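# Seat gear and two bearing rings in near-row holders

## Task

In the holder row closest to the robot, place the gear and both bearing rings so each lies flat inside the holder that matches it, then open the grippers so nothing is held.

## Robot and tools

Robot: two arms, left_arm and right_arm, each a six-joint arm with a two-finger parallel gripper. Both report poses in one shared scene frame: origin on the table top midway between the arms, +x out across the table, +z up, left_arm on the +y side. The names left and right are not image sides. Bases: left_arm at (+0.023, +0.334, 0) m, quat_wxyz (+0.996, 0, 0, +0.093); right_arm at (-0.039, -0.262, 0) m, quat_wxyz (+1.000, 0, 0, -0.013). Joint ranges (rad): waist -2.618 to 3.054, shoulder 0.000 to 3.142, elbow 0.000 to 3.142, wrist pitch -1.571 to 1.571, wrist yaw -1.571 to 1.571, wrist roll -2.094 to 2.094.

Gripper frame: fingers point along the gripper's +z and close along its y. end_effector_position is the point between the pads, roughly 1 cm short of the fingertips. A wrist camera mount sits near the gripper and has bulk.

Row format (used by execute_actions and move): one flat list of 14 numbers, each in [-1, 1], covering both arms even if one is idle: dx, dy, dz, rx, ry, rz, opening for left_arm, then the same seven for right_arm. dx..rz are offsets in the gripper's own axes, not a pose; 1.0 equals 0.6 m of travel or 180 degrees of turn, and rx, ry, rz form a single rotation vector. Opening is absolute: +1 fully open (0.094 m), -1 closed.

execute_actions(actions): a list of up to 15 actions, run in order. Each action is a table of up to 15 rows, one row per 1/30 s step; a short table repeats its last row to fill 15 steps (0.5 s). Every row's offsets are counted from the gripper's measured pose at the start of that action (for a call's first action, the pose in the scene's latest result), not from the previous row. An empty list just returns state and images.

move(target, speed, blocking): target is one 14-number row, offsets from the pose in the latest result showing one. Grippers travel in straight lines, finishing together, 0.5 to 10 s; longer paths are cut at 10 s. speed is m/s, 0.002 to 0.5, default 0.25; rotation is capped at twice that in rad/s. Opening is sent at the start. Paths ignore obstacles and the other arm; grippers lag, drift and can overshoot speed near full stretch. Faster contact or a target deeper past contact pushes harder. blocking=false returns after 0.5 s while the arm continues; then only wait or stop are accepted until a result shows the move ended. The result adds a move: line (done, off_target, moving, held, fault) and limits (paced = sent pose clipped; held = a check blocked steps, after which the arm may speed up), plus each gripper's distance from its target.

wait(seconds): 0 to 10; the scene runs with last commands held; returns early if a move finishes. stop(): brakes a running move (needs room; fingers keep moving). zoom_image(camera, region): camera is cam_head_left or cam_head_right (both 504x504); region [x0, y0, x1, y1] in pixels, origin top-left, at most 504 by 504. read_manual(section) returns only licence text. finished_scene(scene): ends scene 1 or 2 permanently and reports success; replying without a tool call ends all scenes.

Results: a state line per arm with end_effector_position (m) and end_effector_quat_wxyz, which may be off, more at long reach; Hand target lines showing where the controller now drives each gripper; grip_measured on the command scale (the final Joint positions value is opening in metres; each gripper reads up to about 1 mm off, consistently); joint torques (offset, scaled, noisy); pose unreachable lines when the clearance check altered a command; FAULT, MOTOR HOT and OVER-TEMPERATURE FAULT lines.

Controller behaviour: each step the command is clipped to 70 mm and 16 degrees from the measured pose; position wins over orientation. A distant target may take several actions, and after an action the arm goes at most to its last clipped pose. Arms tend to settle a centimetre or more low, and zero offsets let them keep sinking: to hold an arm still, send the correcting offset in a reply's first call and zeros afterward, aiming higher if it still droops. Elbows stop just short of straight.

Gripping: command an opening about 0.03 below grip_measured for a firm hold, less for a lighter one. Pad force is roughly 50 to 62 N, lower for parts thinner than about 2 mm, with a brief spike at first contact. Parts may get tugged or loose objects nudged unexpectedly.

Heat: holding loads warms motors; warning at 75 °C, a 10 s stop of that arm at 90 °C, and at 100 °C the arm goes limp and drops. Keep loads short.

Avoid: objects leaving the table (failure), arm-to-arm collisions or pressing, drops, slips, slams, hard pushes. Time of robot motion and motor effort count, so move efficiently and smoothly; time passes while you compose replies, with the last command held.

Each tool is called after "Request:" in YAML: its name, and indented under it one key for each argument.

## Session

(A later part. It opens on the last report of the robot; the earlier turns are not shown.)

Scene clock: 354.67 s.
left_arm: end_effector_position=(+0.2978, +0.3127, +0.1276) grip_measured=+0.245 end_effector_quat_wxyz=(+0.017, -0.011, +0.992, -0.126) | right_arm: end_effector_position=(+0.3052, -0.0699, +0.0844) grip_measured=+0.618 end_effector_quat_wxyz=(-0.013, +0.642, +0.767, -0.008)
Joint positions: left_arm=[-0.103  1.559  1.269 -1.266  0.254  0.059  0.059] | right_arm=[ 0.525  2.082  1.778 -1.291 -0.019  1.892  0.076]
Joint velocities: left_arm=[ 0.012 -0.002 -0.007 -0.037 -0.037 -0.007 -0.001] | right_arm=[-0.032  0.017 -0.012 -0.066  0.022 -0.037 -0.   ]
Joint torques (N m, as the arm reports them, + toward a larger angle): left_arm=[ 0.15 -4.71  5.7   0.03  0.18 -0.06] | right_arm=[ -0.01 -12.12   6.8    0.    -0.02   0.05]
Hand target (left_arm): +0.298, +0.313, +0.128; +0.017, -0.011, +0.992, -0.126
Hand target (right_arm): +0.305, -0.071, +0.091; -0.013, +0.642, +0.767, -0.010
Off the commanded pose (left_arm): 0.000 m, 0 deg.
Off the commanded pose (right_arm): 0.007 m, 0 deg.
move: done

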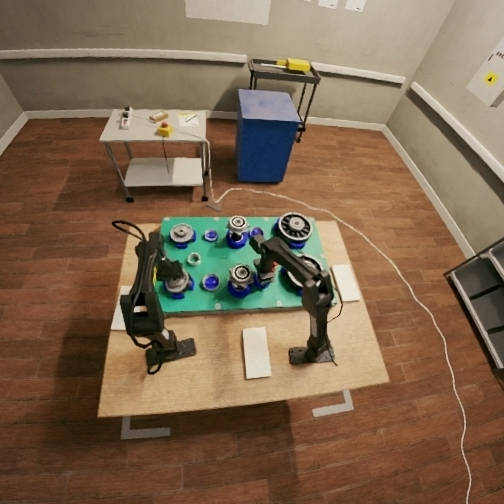

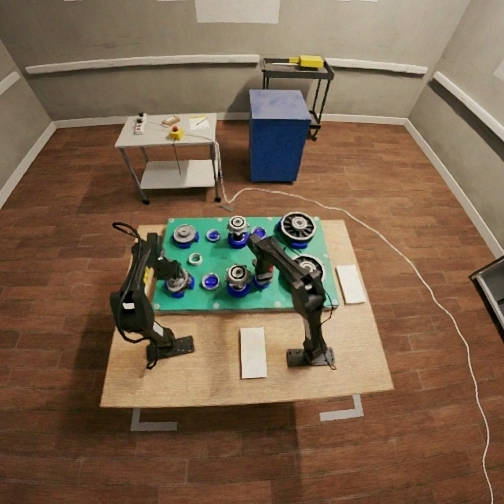

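Request:
zoom_image:
  camera: "cam_head_left"
  region: [155, 255, 200, 300]

Request:
zoom_image:
  camera: "cam_head_right"
  region: [155, 255, 200, 300]

Region (155, 255, 200, 300) of cam_head_left's 504x504 image, scaled by 11.200, with more detail than that image has.

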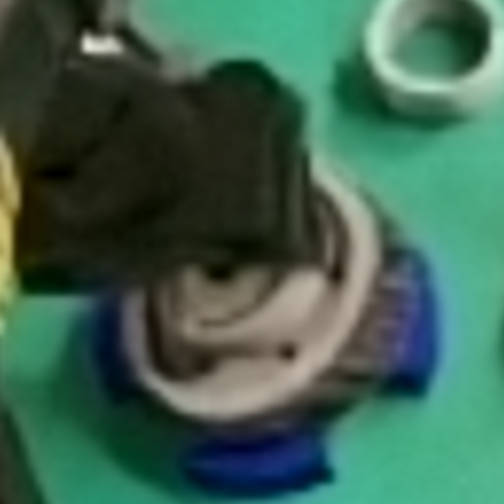

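Region (155, 255, 200, 300) of cam_head_right's 504x504 image, scaled by 11.200, with more detail than that image has.

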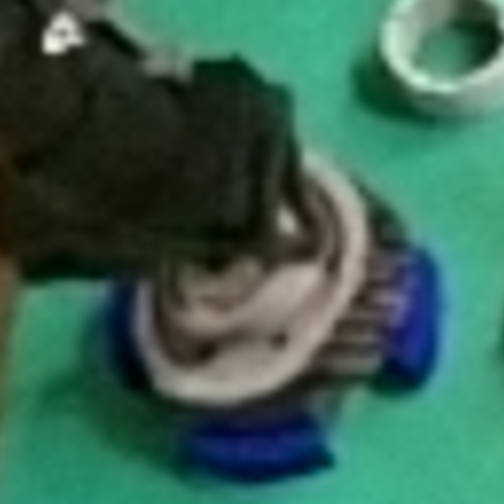

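Request:
move:
  target: [0.0, 0.0, 0.0, 0, 0, 0, 0.42, 0, 0, -0.008, 0, 0, 0, 0.3]
  speed: 0.05

Request:
move:
  target: [0.02, 0.0, 0.012, 0, 0.004, 0, 0.42, 0, 0, 0, 0, 0, 0, 0.3]
  speed: 0.04

Request:
zoom_image:
  camera: "cam_head_left"
  region: [155, 255, 200, 300]

Request:
zoom_image:
  camera: "cam_head_left"
  region: [235, 245, 295, 310]

Scene clock: 369.83 s.
left_arm: end_effector_position=(+0.2978, +0.3127, +0.1276) grip_measured=+0.418 end_effector_quat_wxyz=(+0.017, -0.011, +0.992, -0.126) | right_arm: end_effector_position=(+0.3029, -0.0705, +0.0844) grip_measured=+0.422 end_effector_quat_wxyz=(-0.016, +0.641, +0.767, -0.012)
Joint positions: left_arm=[-0.103  1.559  1.269 -1.266  0.254  0.059  0.067] | right_arm=[ 0.525  2.082  1.777 -1.3   -0.021  1.891  0.067]
Joint velocities: left_arm=[-0.007 -0.007  0.002 -0.051 -0.081  0.051 -0.   ] | right_arm=[-0.007  0.002 -0.017  0.051 -0.11   0.037  0.001]
Joint torques (N m, as the arm reports them, + toward a larger angle): left_arm=[ 0.04 -4.93  5.76  0.01  0.15 -0.05] | right_arm=[ -0.03 -12.05   6.39   0.14   0.02   0.08]
Hand target (left_arm): +0.298, +0.313, +0.128; +0.017, -0.011, +0.992, -0.126
Hand target (right_arm): +0.305, -0.070, +0.089; -0.013, +0.642, +0.767, -0.008
Off the commanded pose (left_arm): 0.000 m, 0 deg.
Off the commanded pose (right_arm): 0.005 m, 1 deg.
move: done

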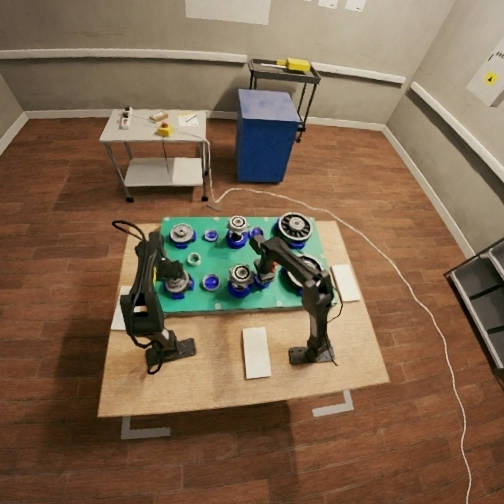

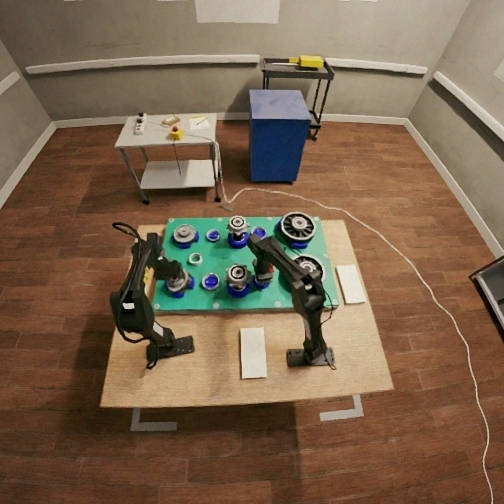

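Scene clock: 370.53 s.
left_arm: end_effector_position=(+0.2972, +0.3124, +0.1268) grip_measured=+0.418 end_effector_quat_wxyz=(+0.029, -0.011, +0.992, -0.126) | right_arm: end_effector_position=(+0.3029, -0.0705, +0.0844) grip_measured=+0.422 end_effector_quat_wxyz=(-0.016, +0.641, +0.767, -0.012)
Joint positions: left_arm=[-0.103  1.533  1.24  -1.237  0.255  0.056  0.067] | right_arm=[ 0.525  2.082  1.777 -1.3   -0.021  1.89   0.067]
Joint velocities: left_arm=[-0.007 -0.002  0.012  0.037  0.007 -0.022 -0.   ] | right_arm=[ 0.022  0.007 -0.002 -0.007 -0.007  0.022 -0.001]
Joint torques (N m, as the arm reports them, + toward a larger angle): left_arm=[-0.53 -5.14  2.95 -0.08  0.12 -0.05] | right_arm=[  0.03 -11.86   5.22   0.24  -0.01   0.05]
Hand target (left_arm): +0.286, +0.311, +0.120; +0.011, -0.010, +0.992, -0.126
Hand target (right_arm): +0.303, -0.071, +0.084; -0.016, +0.641, +0.767, -0.012
Off the commanded pose (left_arm): 0.013 m, 2 deg.
Off the commanded pose (right_arm): 0.000 m, 0 deg.
move: off_target (left_arm)

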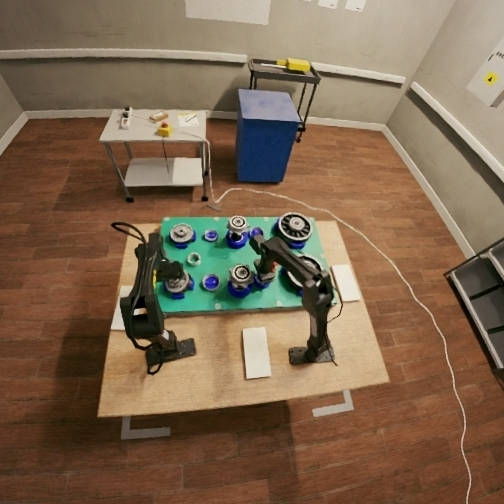

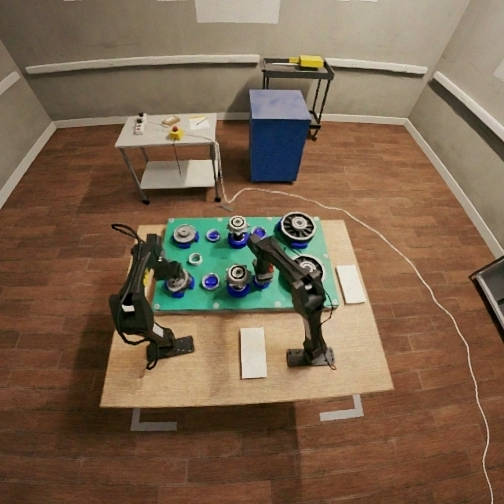

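Region (155, 255, 200, 300) of cam_head_left's 504x504 image, scaled by 11.200, with more detail than that image has.

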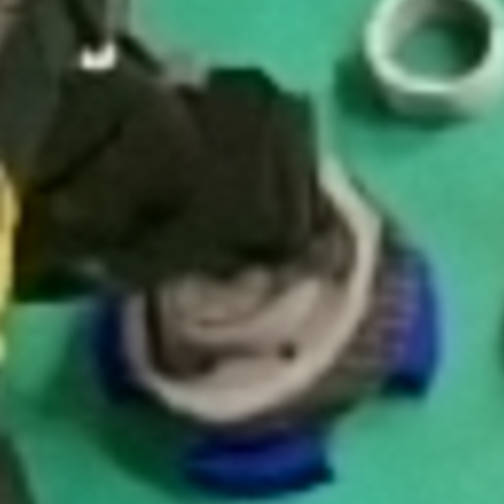

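Region (235, 245, 295, 310) of cam_head_left's 504x504 image, scaled by 7.754, with more detail than that image has; it fills the left 465 columns of this view, and the rest is white.

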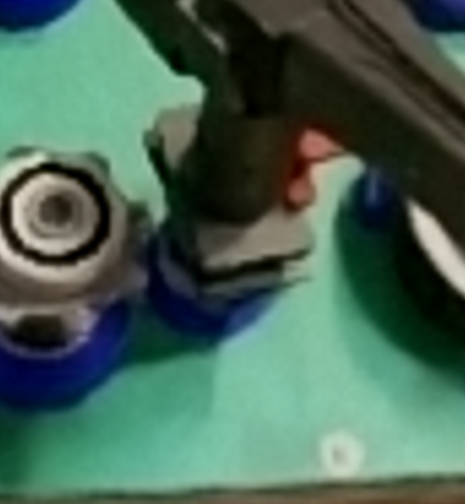

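Request:
move:
  target: [0.0, 0.0, -0.012, 0, 0.012, 0, 0.42, 0, 0, -0.03, 0, 0, 0, 0.3]
  speed: 0.04

Request:
move:
  target: [0.02, 0.0, -0.003, 0, 0.0, 0, 0.42, 0, 0, -0.03, 0, 0, 0, 0.3]
  speed: 0.04

Request:
zoom_image:
  camera: "cam_head_left"
  region: [155, 255, 200, 300]

Request:
zoom_image:
  camera: "cam_head_left"
  region: [235, 245, 295, 310]

Scene clock: 379.27 s.
left_arm: end_effector_position=(+0.2927, +0.3121, +0.1281) grip_measured=+0.418 end_effector_quat_wxyz=(+0.005, -0.010, +0.992, -0.127) | right_arm: end_effector_position=(+0.3053, -0.0693, +0.0946) grip_measured=+0.316 end_effector_quat_wxyz=(-0.016, +0.641, +0.767, -0.011)
Joint positions: left_arm=[-0.103  1.563  1.276 -1.293  0.255  0.065  0.067] | right_arm=[ 0.525  2.089  1.83  -1.343 -0.022  1.89   0.062]
Joint velocities: left_arm=[-0.007 -0.012 -0.012 -0.037  0.051 -0.037 -0.   ] | right_arm=[ 0.002  0.007 -0.012 -0.037 -0.007 -0.051 -0.001]
Joint torques (N m, as the arm reports them, + toward a larger angle): left_arm=[ 0.55 -4.55  8.13 -0.16  0.16  0.03] | right_arm=[  0.01 -12.69   6.41  -0.05  -0.01  -0.03]
Hand target (left_arm): +0.296, +0.314, +0.134; +0.011, -0.008, +0.992, -0.126
Hand target (right_arm): +0.304, -0.071, +0.102; -0.016, +0.641, +0.767, -0.012
Off the commanded pose (left_arm): 0.007 m, 1 deg.
Off the commanded pose (right_arm): 0.008 m, 0 deg.
move: done

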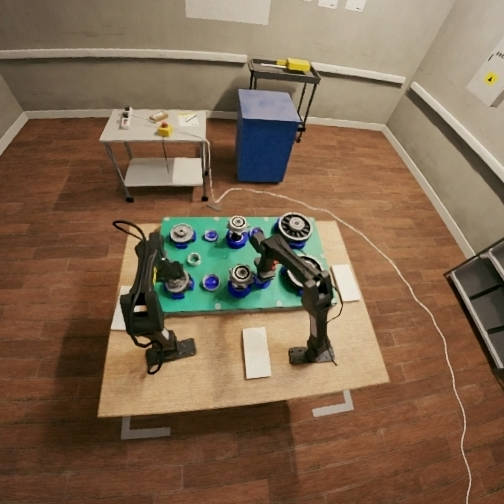

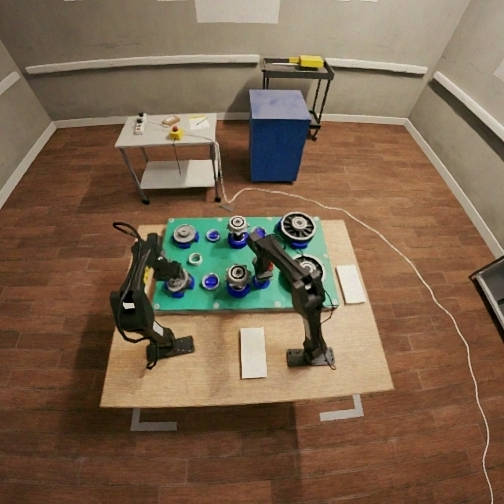

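Scene clock: 380.17 s.
left_arm: end_effector_position=(+0.2859, +0.3114, +0.1274) grip_measured=+0.418 end_effector_quat_wxyz=(+0.003, -0.010, +0.992, -0.128) | right_arm: end_effector_position=(+0.3063, -0.0686, +0.1070) grip_measured=+0.316 end_effector_quat_wxyz=(-0.016, +0.641, +0.767, -0.008)
Joint positions: left_arm=[-0.103  1.539  1.249 -1.293  0.256  0.065  0.067] | right_arm=[ 0.525  2.089  1.879 -1.387 -0.024  1.89   0.062]
Joint velocities: left_arm=[-0.017  0.002 -0.007  0.007 -0.051 -0.081 -0.   ] | right_arm=[ 0.002  0.012  0.007  0.007  0.007 -0.095 -0.   ]
Joint torques (N m, as the arm reports them, + toward a larger angle): left_arm=[ 0.62 -6.09  4.56 -0.09  0.2  -0.03] | right_arm=[  0.05 -11.68   6.87  -0.01  -0.02  -0.02]
Hand target (left_arm): +0.281, +0.312, +0.129; +0.004, -0.010, +0.992, -0.127
Hand target (right_arm): +0.306, -0.069, +0.113; -0.016, +0.641, +0.767, -0.011
Off the commanded pose (left_arm): 0.006 m, 0 deg.
Off the commanded pose (right_arm): 0.006 m, 0 deg.
move: done

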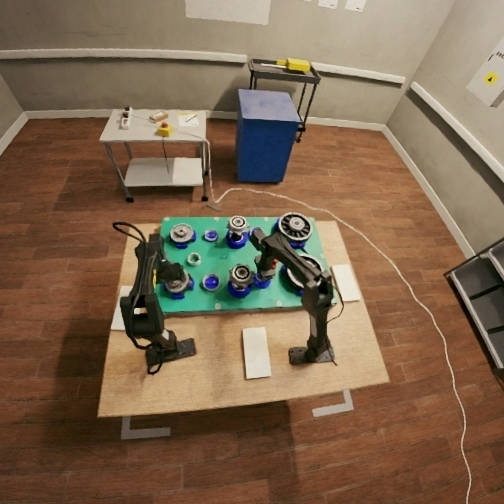

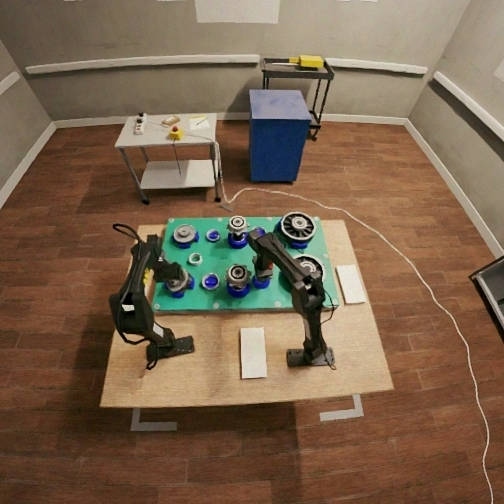

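Region (155, 255, 200, 300) of cam_head_left's 504x504 image, scaled by 11.200, with more detail than that image has.

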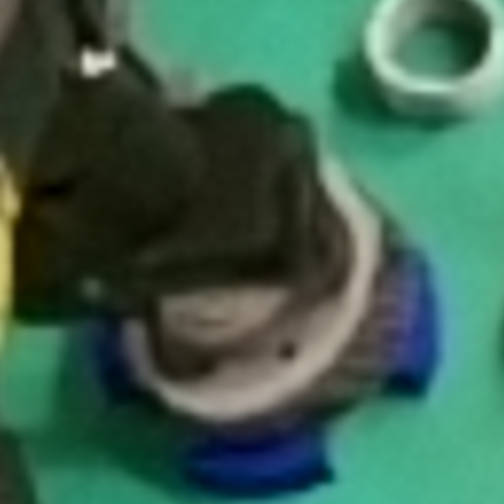

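Region (235, 245, 295, 310) of cam_head_left's 504x504 image, scaled by 7.754, with more detail than that image has; it fills the left 465 columns of this view, and the rest is white.

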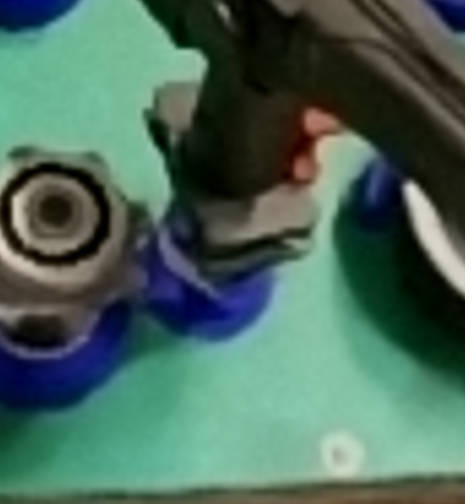

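Request:
move:
  target: [0.0, 0.0, -0.003, 0, 0, 0, 0.18, 0.0417, -0.3413, -0.025, 0, 0, -0.222, 0.28]
  speed: 0.25

Request:
zoom_image:
  camera: "cam_head_left"
  region: [235, 255, 305, 355]

Scene clock: 404.90 s.
left_arm: end_effector_position=(+0.2859, +0.3119, +0.1271) grip_measured=+0.250 end_effector_quat_wxyz=(+0.003, -0.010, +0.992, -0.126) | right_arm: end_effector_position=(+0.1061, -0.0773, +0.1263) grip_measured=+0.311 end_effector_quat_wxyz=(-0.017, +0.348, +0.937, +0.001)
Joint positions: left_arm=[-0.103  1.54   1.249 -1.293  0.253  0.065  0.059] | right_arm=[ 0.902  1.441  1.178 -1.318 -0.033  1.587  0.062]
Joint velocities: left_arm=[-0.002  0.002 -0.017 -0.022 -0.081 -0.007  0.001] | right_arm=[ 0.007  0.007 -0.002  0.007 -0.022 -0.081 -0.   ]
Joint torques (N m, as the arm reports them, + toward a larger angle): left_arm=[ 0.28 -4.77  6.18 -0.12  0.2  -0.02] | right_arm=[ 0.42 -7.08  4.58  0.14  0.03 -0.07]
Hand target (left_arm): +0.286, +0.312, +0.129; +0.003, -0.010, +0.992, -0.128
Hand target (right_arm): +0.102, -0.082, +0.128; -0.016, +0.340, +0.940, -0.003
Off the commanded pose (left_arm): 0.002 m, 0 deg.
Off the commanded pose (right_arm): 0.007 m, 1 deg.
move: done

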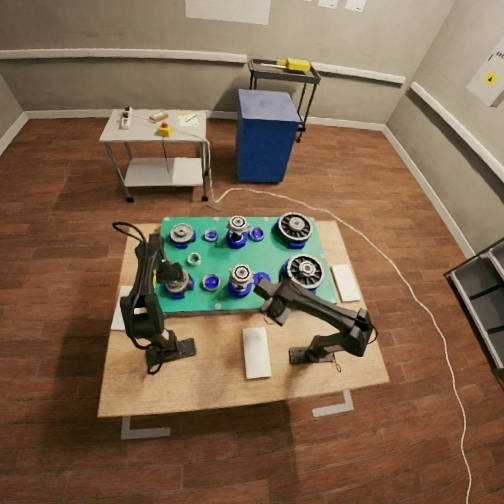

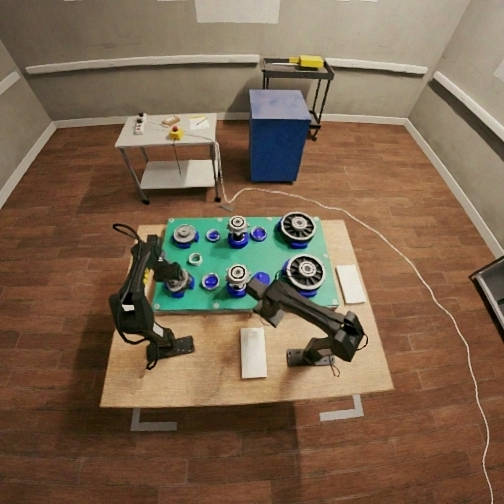

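Region (235, 255, 305, 355) of cam_head_left's 504x504 image, scaled by 5.040, with more detail than that image has; it fills the left 353 columns of this view, and the rest is white.

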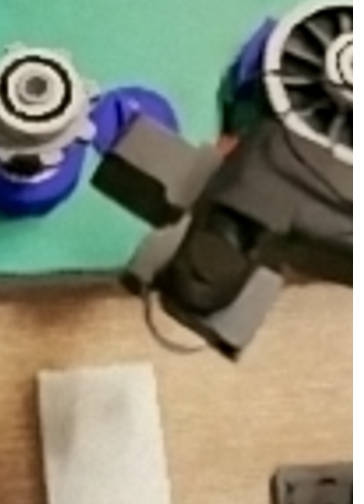

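Request:
move:
  target: [0.0, -0.027, -0.0515, -0.0805, 0, 0, 0.18, 0.2867, 0.1645, 0.125, -0.004, -0.010, -0.167, 0.28]
  speed: 0.15

Request:
zoom_image:
  camera: "cam_head_left"
  region: [150, 245, 210, 305]

Request:
zoom_image:
  camera: "cam_head_right"
  region: [150, 245, 210, 305]

Request:
zoom_image:
  camera: "cam_head_left"
  region: [235, 255, 285, 300]

Scene clock: 425.27 s.
left_arm: end_effector_position=(+0.2873, +0.3073, +0.1305) grip_measured=+0.250 end_effector_quat_wxyz=(-0.020, -0.012, +1.000, +0.001) | right_arm: end_effector_position=(+0.0340, +0.1017, +0.0512) grip_measured=+0.311 end_effector_quat_wxyz=(-0.008, +0.101, +0.995, -0.008)
Joint positions: left_arm=[-0.288  1.586  1.33  -1.356  0.003 -0.126  0.059] | right_arm=[ 1.389  2.004  1.529 -1.114 -0.014  1.566  0.062]
Joint velocities: left_arm=[-0.002 -0.017 -0.017 -0.081 -0.022 -0.051 -0.001] | right_arm=[ 0.002  0.002 -0.007  0.007  0.037 -0.007 -0.   ]
Joint torques (N m, as the arm reports them, + toward a larger angle): left_arm=[-1.1  -8.78 11.36 -0.73 -0.01 -0.06] | right_arm=[  0.1  -11.08   7.11   0.31   0.15  -0.1 ]
Hand target (left_arm): +0.285, +0.306, +0.160; +0.006, -0.011, +1.000, -0.000
Hand target (right_arm): +0.038, +0.111, +0.058; +0.003, +0.093, +0.996, +0.006
Off the commanded pose (left_arm): 0.031 m, 3 deg.
Off the commanded pose (right_arm): 0.011 m, 2 deg.
move: off_target (left_arm, right_arm)

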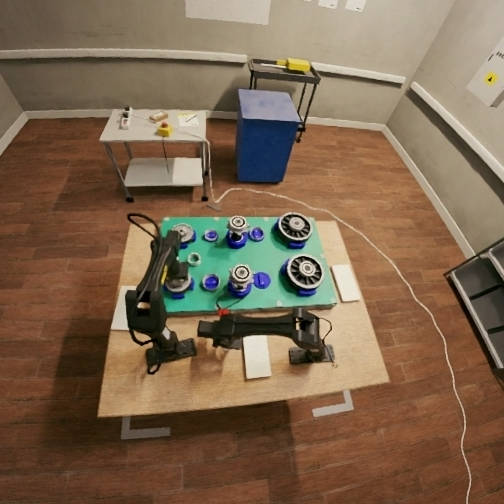

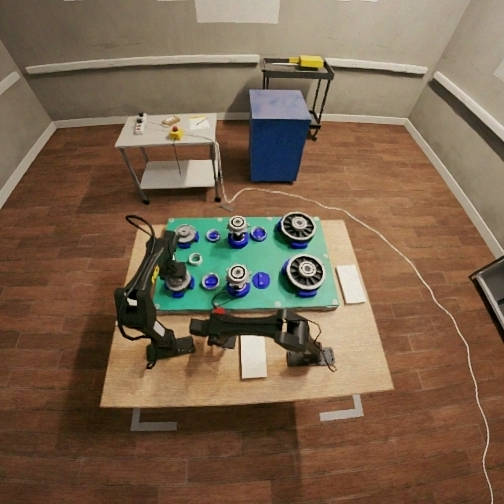

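Region (150, 245, 210, 305) of cam_head_left's 504x504 image, scaled by 8.400, with more detail than that image has.

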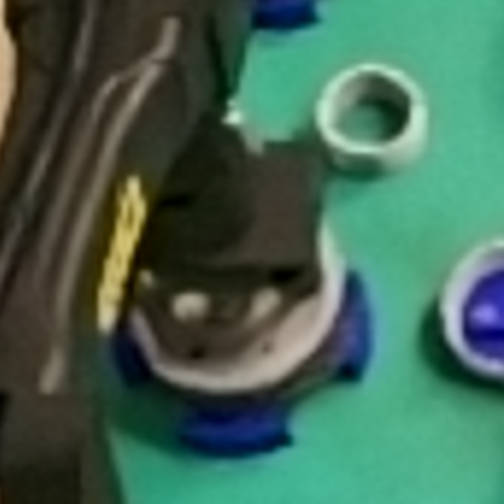

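Region (150, 245, 210, 305) of cam_head_right's 504x504 image, scaled by 8.400, with more detail than that image has.

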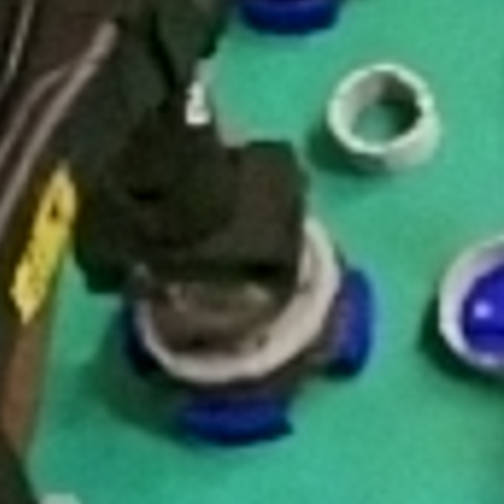

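Region (235, 255, 285, 300) of cam_head_left's 504x504 image, scaled by 10.080, with more detail than that image has; it fills the top 454 rows of this view, and the rest is white.

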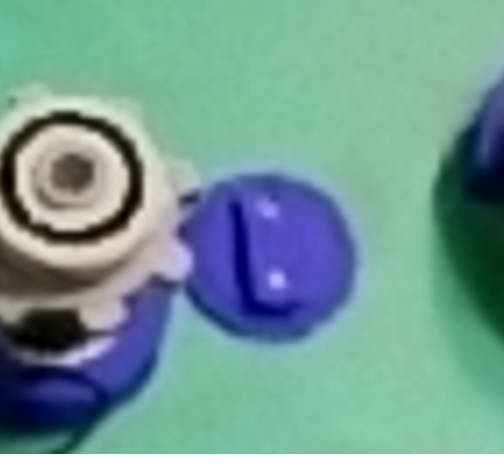

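Request:
execute_actions:
  actions:
    - [[0,0,-0.047,0,-0.0166,0,0.18, 0,0,-0.007,0,0,0,0.28],[0,0,-0.045,0,-0.0166,0,0.18, 0,0,-0.003,0,0,0,0.28],[0,0,-0.043,0,-0.0166,0,0.18, 0,0,0.001,0,0,0,0.28],[0,0,-0.041,0,-0.0166,0,0.18, 0,0,0.005,0,0,0,0.28],[0,0,-0.039,0,-0.0166,0,0.18, 0,0,0.009,0,0,0,0.28],[0,0,-0.037,0,-0.0166,0,0.18, 0,0,0.013,0,0,0,0.28],[0,0,-0.035,0,-0.0166,0,0.18, 0,0,0.017,0,0,0,0.28],[0,0,-0.033,0,-0.0166,0,0.18, 0,0,0.021,0,0,0,0.28],[0,0,-0.031,0,-0.0166,0,0.18, 0,0,0.025,0,0,0,0.28],[0,0,-0.029,0,-0.0166,0,0.18, 0,0,0.029,0,0,0,0.28],[0,0,-0.027,0,-0.0166,0,0.18, 0,0,0.033,0,0,0,0.28],[0,0,-0.025,0,-0.0166,0,0.18, 0,0,0.037,0,0,0,0.28],[0,0,-0.023,0,-0.0166,0,0.18, 0,0,0.041,0,0,0,0.28],[0,0,-0.021,0,-0.0166,0,0.18, 0,0,0.045,0,0,0,0.28],[0,0,-0.019,0,-0.0166,0,0.18, 0,0,0.049,0,0,0,0.28]]

Request:
wait:
  seconds: 0.5

Scene clock: 440.17 s.
left_arm: end_effector_position=(+0.2875, +0.3074, +0.1294) grip_measured=+0.250 end_effector_quat_wxyz=(-0.020, -0.013, +1.000, +0.001) | right_arm: end_effector_position=(+0.0331, +0.0977, +0.0321) grip_measured=+0.311 end_effector_quat_wxyz=(-0.009, +0.100, +0.995, -0.014)
Joint positions: left_arm=[-0.288  1.586  1.326 -1.351  0.002 -0.128  0.059] | right_arm=[ 1.389  2.02   1.473 -1.055 -0.014  1.564  0.062]
Joint velocities: left_arm=[-0.002 -0.051 -0.022 -0.007  0.022  0.022  0.   ] | right_arm=[-0.002  0.105 -0.188  0.256 -0.11  -0.007 -0.001]
Joint torques (N m, as the arm reports them, + toward a larger angle): left_arm=[-0.33 -7.99  5.79 -0.1  -0.01 -0.05] | right_arm=[  0.09 -10.68   4.33   0.37  -0.05   0.07]
Hand target (left_arm): +0.288, +0.308, +0.141; +0.006, -0.013, +1.000, +0.001
Hand target (right_arm): +0.033, +0.101, +0.022; -0.008, +0.101, +0.995, -0.009
Off the commanded pose (left_arm): 0.012 m, 3 deg.
Off the commanded pose (right_arm): 0.011 m, 1 deg.

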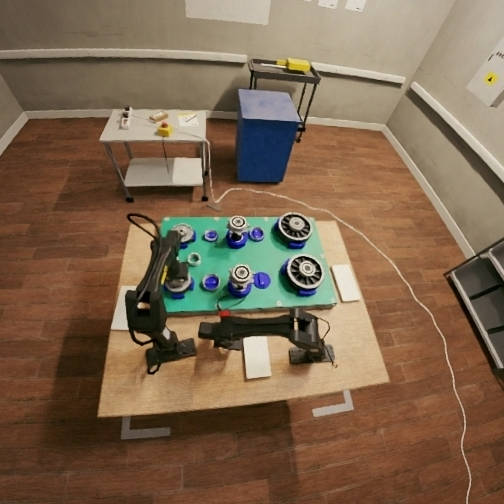

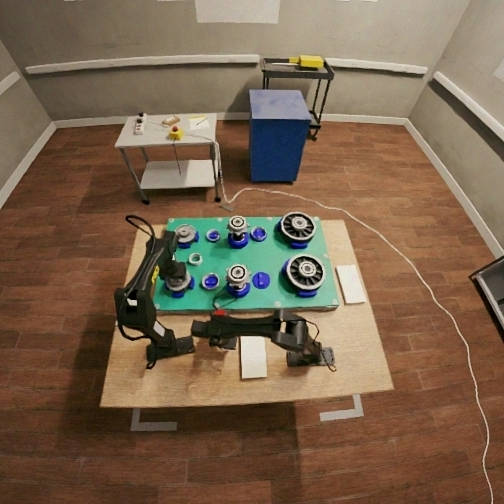

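Scene clock: 440.67 s.
left_arm: end_effector_position=(+0.2874, +0.3074, +0.1294) grip_measured=+0.250 end_effector_quat_wxyz=(-0.018, -0.013, +1.000, +0.001) | right_arm: end_effector_position=(+0.0334, +0.0997, +0.0235) grip_measured=+0.311 end_effector_quat_wxyz=(-0.009, +0.100, +0.995, -0.013)
Joint positions: left_arm=[-0.288  1.582  1.322 -1.347  0.002 -0.128  0.059] | right_arm=[ 1.389  2.034  1.459 -1.023 -0.015  1.564  0.062]
Joint velocities: left_arm=[ 0.002 -0.002  0.002 -0.066  0.037 -0.022  0.   ] | right_arm=[ 0.007 -0.002  0.007  0.022 -0.007  0.007 -0.001]
Joint torques (N m, as the arm reports them, + toward a larger angle): left_arm=[-0.39 -7.99  5.96 -0.07  0.   -0.08] | right_arm=[ -0.03 -11.11   4.3    0.37  -0.01   0.05]
Hand target (left_arm): +0.287, +0.308, +0.141; +0.005, -0.013, +1.000, +0.001
Hand target (right_arm): +0.033, +0.101, +0.022; -0.008, +0.101, +0.995, -0.009
Off the commanded pose (left_arm): 0.012 m, 3 deg.
Off the commanded pose (right_arm): 0.002 m, 1 deg.
wait: 0.50 s; at rest by 0.43 s

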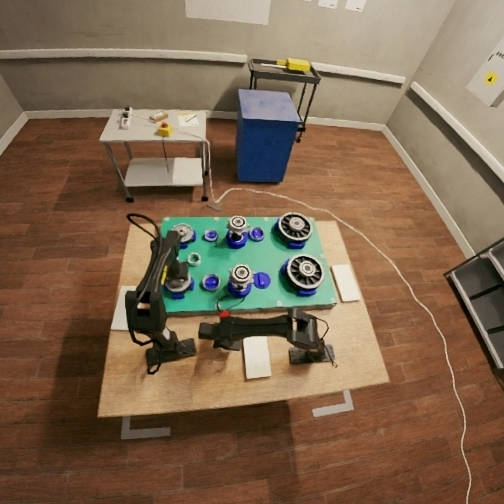

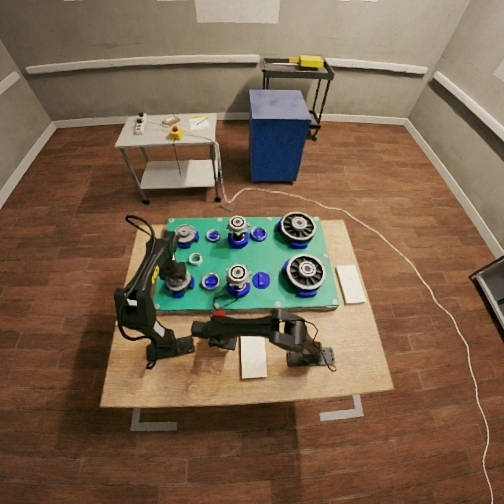

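Request:
move:
  target: [0.0, 0.0, 0.006, 0, -0.012, 0, 0.18, 0, 0, 0.016, 0, 0, 0, 0.28]
  speed: 0.03

Request:
zoom_image:
  camera: "cam_head_right"
  region: [150, 215, 230, 305]

Request:
zoom_image:
  camera: "cam_head_left"
  region: [190, 305, 260, 375]

Scene clock: 446.23 s.
left_arm: end_effector_position=(+0.2873, +0.3074, +0.1282) grip_measured=+0.250 end_effector_quat_wxyz=(-0.006, -0.012, +1.000, -0.001) | right_arm: end_effector_position=(+0.0334, +0.1002, +0.0205) grip_measured=+0.311 end_effector_quat_wxyz=(-0.009, +0.100, +0.995, -0.009)
Joint positions: left_arm=[-0.288  1.559  1.295 -1.319  0.003 -0.126  0.059] | right_arm=[ 1.389  2.034  1.447 -1.004 -0.016  1.564  0.062]
Joint velocities: left_arm=[-0.002 -0.012 -0.012  0.022  0.007 -0.007 -0.   ] | right_arm=[-0.012 -0.012 -0.012  0.037  0.007 -0.066 -0.   ]
Joint torques (N m, as the arm reports them, + toward a larger angle): left_arm=[-0.24 -5.68  3.58  0.25  0.03 -0.04] | right_arm=[ -0.13 -10.6    4.31   0.38   0.02   0.03]
Hand target (left_arm): +0.287, +0.307, +0.126; +0.000, -0.013, +1.000, +0.001
Hand target (right_arm): +0.033, +0.099, +0.014; -0.009, +0.100, +0.995, -0.013
Off the commanded pose (left_arm): 0.002 m, 1 deg.
Off the commanded pose (right_arm): 0.007 m, 0 deg.
move: done

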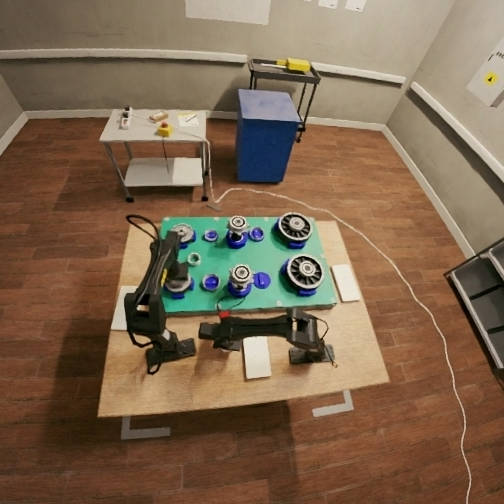

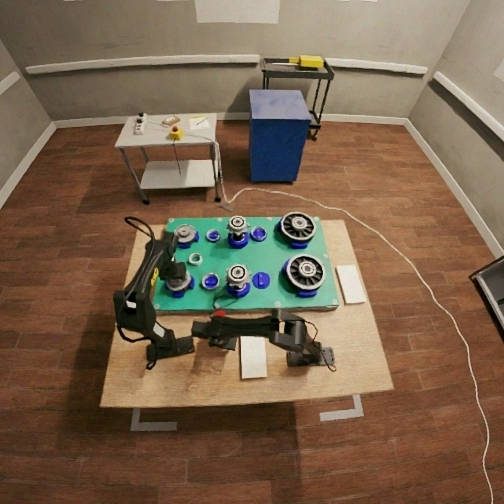

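Region (150, 215, 230, 305) of cam_head_right's 504x504 image, scaled by 5.600, with more detail than that image has.

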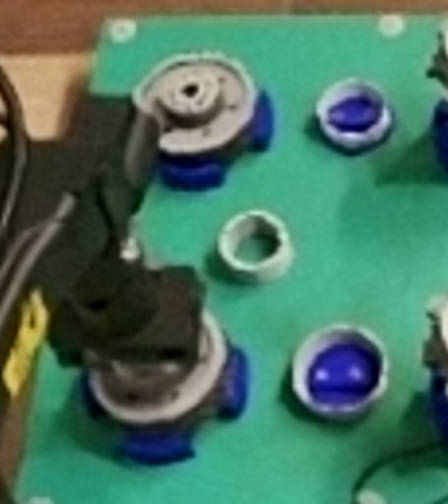

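Region (190, 305, 260, 375) of cam_head_left's 504x504 image, scaled by 7.200, with more detail than that image has.

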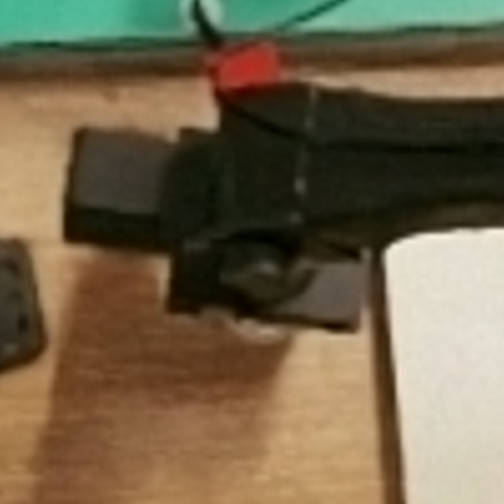

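Request:
zoom_image:
  camera: "cam_head_right"
  region: [158, 265, 200, 302]

Request:
zoom_image:
  camera: "cam_head_left"
  region: [158, 265, 200, 302]

Request:
zoom_image:
  camera: "cam_head_right"
  region: [165, 218, 207, 255]

Region (158, 265, 200, 302) of cam_head_right's 504x504 image, scaled by 12.000, with more detail than that image has; it fills the top 444 rows of this view, and the rest is white.

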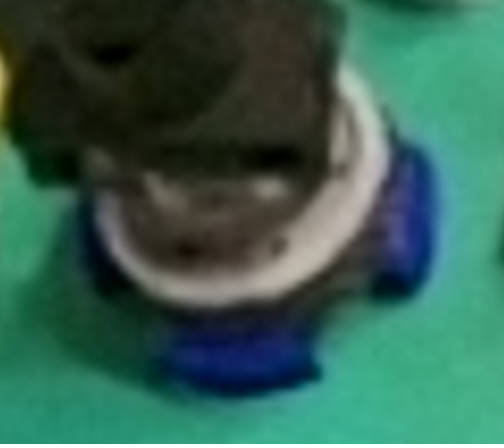

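Region (158, 265, 200, 302) of cam_head_left's 504x504 image, scaled by 12.000, with more detail than that image has; it fills the top 444 rows of this view, and the rest is white.

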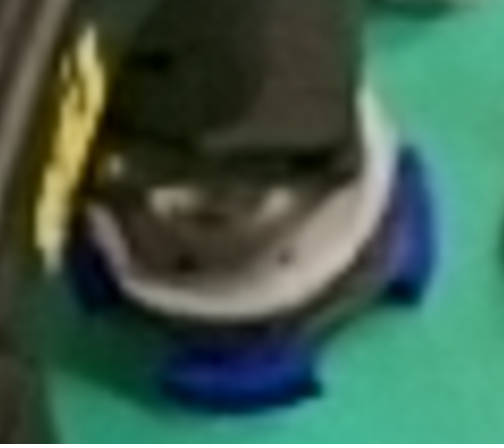

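Region (165, 218, 207, 255) of cam_head_right's 504x504 image, scaled by 12.000, with more detail than that image has; it fills the top 444 rows of this view, and the rest is white.

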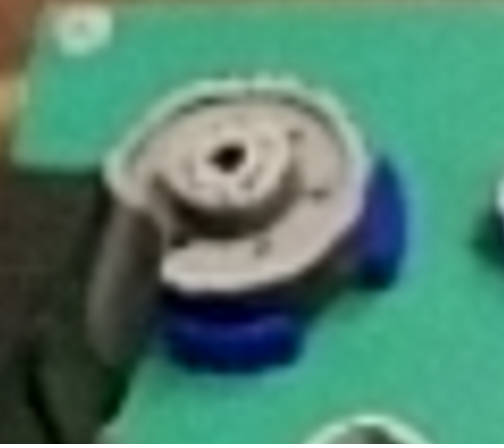

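Request:
move:
  target: [0.0, -0.010, -0.02, 0, -0.004, 0, 0.18, 0, 0, 0.022, 0, 0, 0, 0.28]
  speed: 0.02

Scene clock: 472.77 s.
left_arm: end_effector_position=(+0.2872, +0.3072, +0.1289) grip_measured=+0.250 end_effector_quat_wxyz=(-0.006, -0.014, +1.000, +0.002) | right_arm: end_effector_position=(+0.0331, +0.1009, +0.0133) grip_measured=+0.311 end_effector_quat_wxyz=(-0.010, +0.100, +0.995, -0.008)
Joint positions: left_arm=[-0.291  1.559  1.298 -1.322 -0.002 -0.133  0.059] | right_arm=[ 1.389  2.043  1.429 -0.974 -0.018  1.564  0.062]
Joint velocities: left_arm=[ 0.002 -0.012  0.017  0.037 -0.066 -0.037 -0.001] | right_arm=[-0.002  0.002  0.017 -0.007  0.051  0.037  0.001]
Joint torques (N m, as the arm reports them, + toward a larger angle): left_arm=[-1.77 -5.42  8.67 -0.33  0.1  -0.17] | right_arm=[ -0.05 -10.73   4.01   0.42   0.03   0.03]
Hand target (left_arm): +0.287, +0.302, +0.140; +0.001, -0.012, +1.000, -0.001
Hand target (right_arm): +0.033, +0.100, +0.007; -0.009, +0.100, +0.995, -0.010
Off the commanded pose (left_arm): 0.013 m, 1 deg.
Off the commanded pose (right_arm): 0.006 m, 0 deg.
move: off_target (left_arm)

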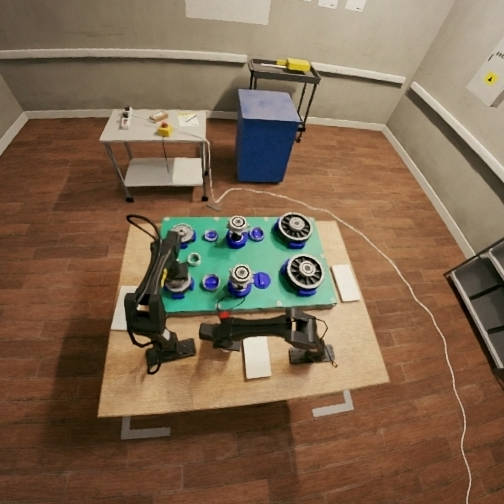

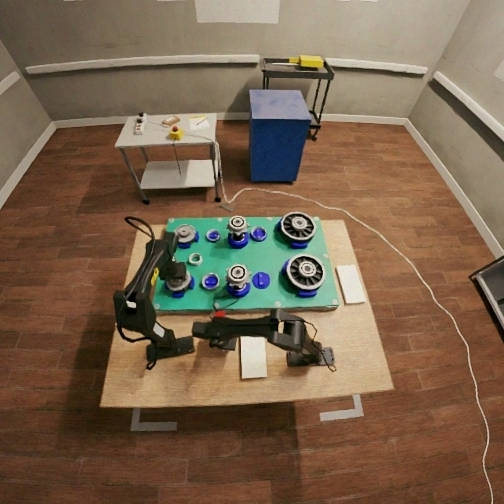

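Request:
move:
  target: [0.0, 0.0, -0.085, 0, -0.012, 0, 0.18, 0, 0, 0, 0, 0, 0, 0.75]
  speed: 0.06

Request:
zoom_image:
  camera: "cam_head_right"
  region: [155, 260, 200, 302]

Request:
zoom_image:
  camera: "cam_head_left"
  region: [155, 260, 200, 302]

Scene clock: 485.70 s.
left_arm: end_effector_position=(+0.2819, +0.3082, +0.1432) grip_measured=+0.250 end_effector_quat_wxyz=(-0.035, -0.014, +0.999, +0.006) | right_arm: end_effector_position=(+0.0329, +0.1009, +0.0133) grip_measured=+0.748 end_effector_quat_wxyz=(-0.010, +0.100, +0.995, -0.008)
Joint positions: left_arm=[-0.291  1.594  1.387 -1.435 -0.004 -0.133  0.059] | right_arm=[ 1.389  2.043  1.429 -0.974 -0.019  1.564  0.082]
Joint velocities: left_arm=[-0.022 -0.012  0.002 -0.051  0.066 -0.007 -0.   ] | right_arm=[-0.002 -0.022 -0.002 -0.081 -0.037  0.007 -0.002]
Joint torques (N m, as the arm reports them, + toward a larger angle): left_arm=[-0.03 -9.27 12.34 -0.58  0.03 -0.08] | right_arm=[ -0.14 -11.05   5.01   0.27  -0.04   0.02]
Hand target (left_arm): +0.285, +0.308, +0.178; +0.013, -0.014, +1.000, +0.001
Hand target (right_arm): +0.033, +0.101, +0.013; -0.010, +0.100, +0.995, -0.008
Off the commanded pose (left_arm): 0.037 m, 5 deg.
Off the commanded pose (right_arm): 0.000 m, 0 deg.
move: off_target (left_arm)

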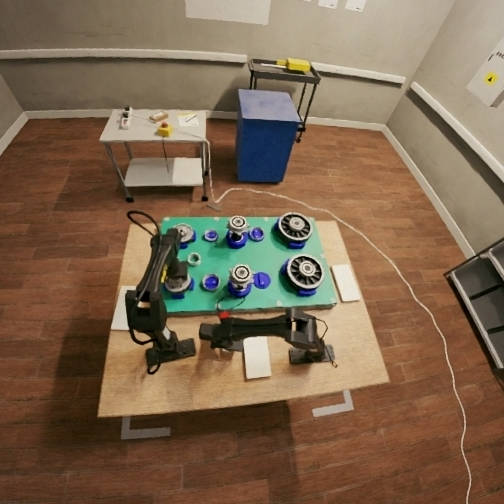

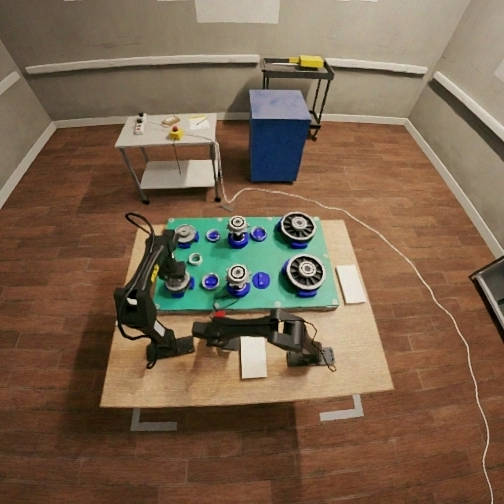

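Region (155, 260, 200, 302) of cam_head_right's 504x504 image, scaled by 11.200, with more detail than that image has; it fills the top 470 rows of this view, and the rest is white.

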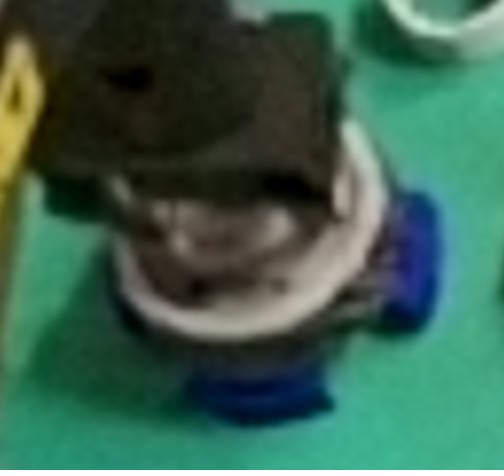

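Region (155, 260, 200, 302) of cam_head_left's 504x504 image, scaled by 11.200, with more detail than that image has; it fills the top 470 rows of this view, and the rest is white.

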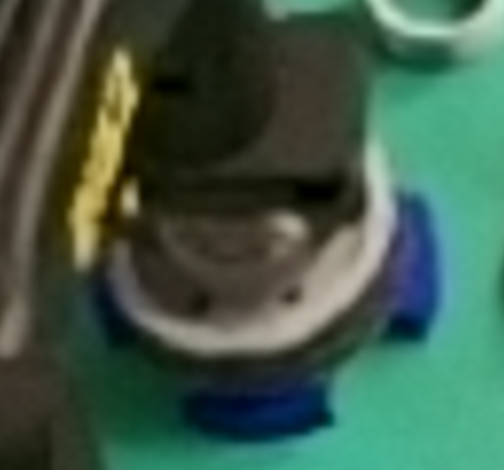

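Request:
execute_actions:
  actions:
    - [[-0.005,0,-0.059,0,-0.034,0,0.18, 0,0,-0.01,0,0,0,0.75],[-0.005,0,-0.059,0,-0.036,0,0.18, 0,0,-0.02,0,0,0,0.75],[-0.006,0,-0.059,0,-0.038,0,0.18, 0,0,-0.03,0,0,0,0.75],[-0.006,0,-0.059,0,-0.040,0,0.18, 0,0,-0.04,0,0,0,0.75],[-0.007,0,-0.059,0,-0.042,0,0.18, 0,0,-0.05,0,0,0,0.75],[-0.007,0,-0.059,0,-0.044,0,0.18, 0,0,-0.06,0,0,0,0.75],[-0.008,0,-0.059,0,-0.046,0,0.18, 0,0,-0.07,0,0,0,0.75],[-0.008,0,-0.059,0,-0.048,0,0.18, 0,0,-0.08,0,0,0,0.75],[-0.009,0,-0.059,0,-0.050,0,0.18, 0,0,-0.09,0,0,0,0.75],[-0.009,0,-0.059,0,-0.052,0,0.18, 0,0,-0.10,0,0,0,0.75],[-0.009,0,-0.059,0,-0.053,0,0.18, 0,0,-0.11,0,0,0,0.75]]

Request:
wait:
  seconds: 0.4

Scene clock: 503.40 s.
left_arm: end_effector_position=(+0.2810, +0.3103, +0.1444) grip_measured=+0.250 end_effector_quat_wxyz=(-0.017, -0.016, +1.000, +0.010) | right_arm: end_effector_position=(+0.0351, +0.1125, +0.0718) grip_measured=+0.748 end_effector_quat_wxyz=(-0.009, +0.100, +0.995, +0.014)
Joint positions: left_arm=[-0.291  1.558  1.358 -1.408 -0.015 -0.137  0.059] | right_arm=[ 1.389  1.988  1.589 -1.146 -0.02   1.564  0.082]
Joint velocities: left_arm=[ 0.002 -0.027 -0.022 -0.007 -0.037  0.007  0.001] | right_arm=[-0.017 -0.105  0.183 -0.242 -0.022  0.037  0.001]
Joint torques (N m, as the arm reports them, + toward a larger angle): left_arm=[ -0.9  -10.45   9.58  -0.03   0.03   0.  ] | right_arm=[ -0.31 -10.97   5.98   0.    -0.03  -0.01]
Hand target (left_arm): +0.288, +0.309, +0.176; +0.048, -0.015, +0.999, +0.005
Hand target (right_arm): +0.035, +0.102, +0.079; -0.010, +0.100, +0.995, -0.007
Off the commanded pose (left_arm): 0.035 m, 8 deg.
Off the commanded pose (right_arm): 0.013 m, 2 deg.

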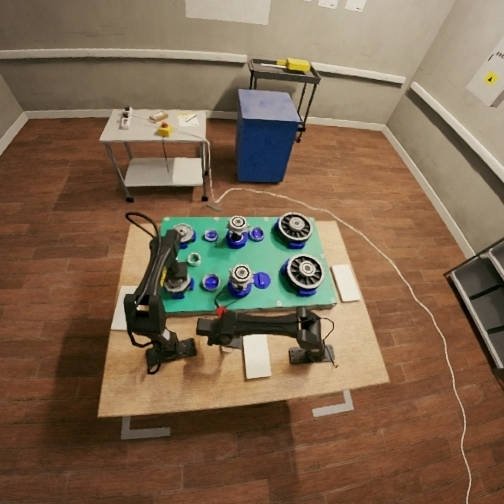

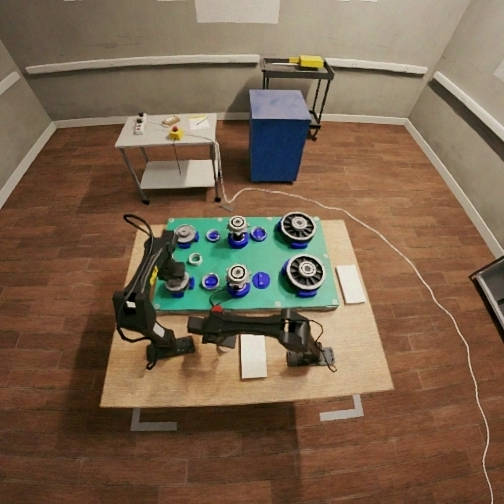

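Scene clock: 503.80 s.
left_arm: end_effector_position=(+0.2812, +0.3104, +0.1445) grip_measured=+0.250 end_effector_quat_wxyz=(-0.017, -0.016, +1.000, +0.010) | right_arm: end_effector_position=(+0.0333, +0.1040, +0.0743) grip_measured=+0.748 end_effector_quat_wxyz=(-0.011, +0.100, +0.995, -0.003)
Joint positions: left_arm=[-0.291  1.557  1.358 -1.406 -0.016 -0.137  0.059] | right_arm=[ 1.389  1.985  1.595 -1.189 -0.02   1.564  0.082]
Joint velocities: left_arm=[ 0.012 -0.002 -0.002 -0.022 -0.066  0.022 -0.001] | right_arm=[-0.012 -0.017  0.002 -0.081 -0.007  0.022 -0.001]
Joint torques (N m, as the arm reports them, + toward a larger angle): left_arm=[ -1.05 -10.6    9.8   -0.04   0.02  -0.1 ] | right_arm=[ -0.28 -11.06   6.31   0.1   -0.06  -0.03]
Hand target (left_arm): +0.288, +0.309, +0.176; +0.048, -0.015, +0.999, +0.005
Hand target (right_arm): +0.035, +0.102, +0.079; -0.010, +0.100, +0.995, -0.006
Off the commanded pose (left_arm): 0.035 m, 7 deg.
Off the commanded pose (right_arm): 0.006 m, 1 deg.
wait: 0.40 s; no rest

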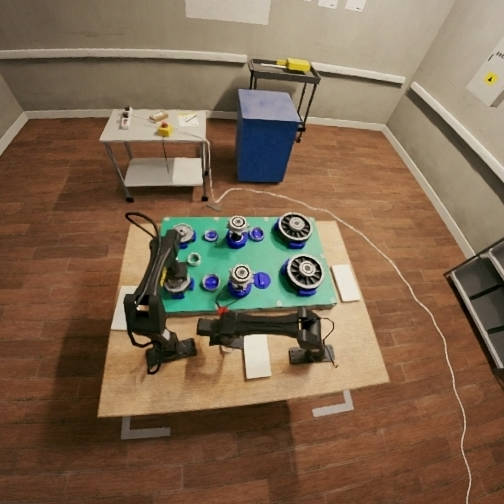

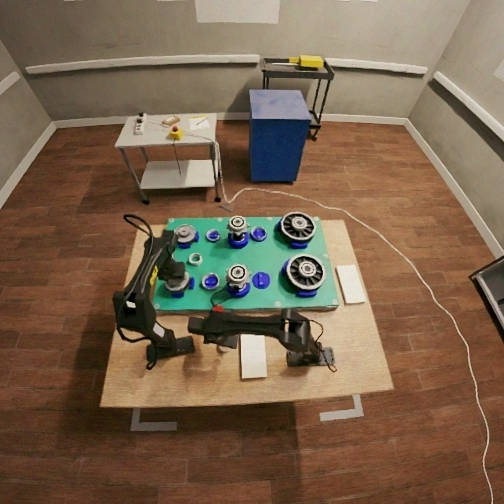

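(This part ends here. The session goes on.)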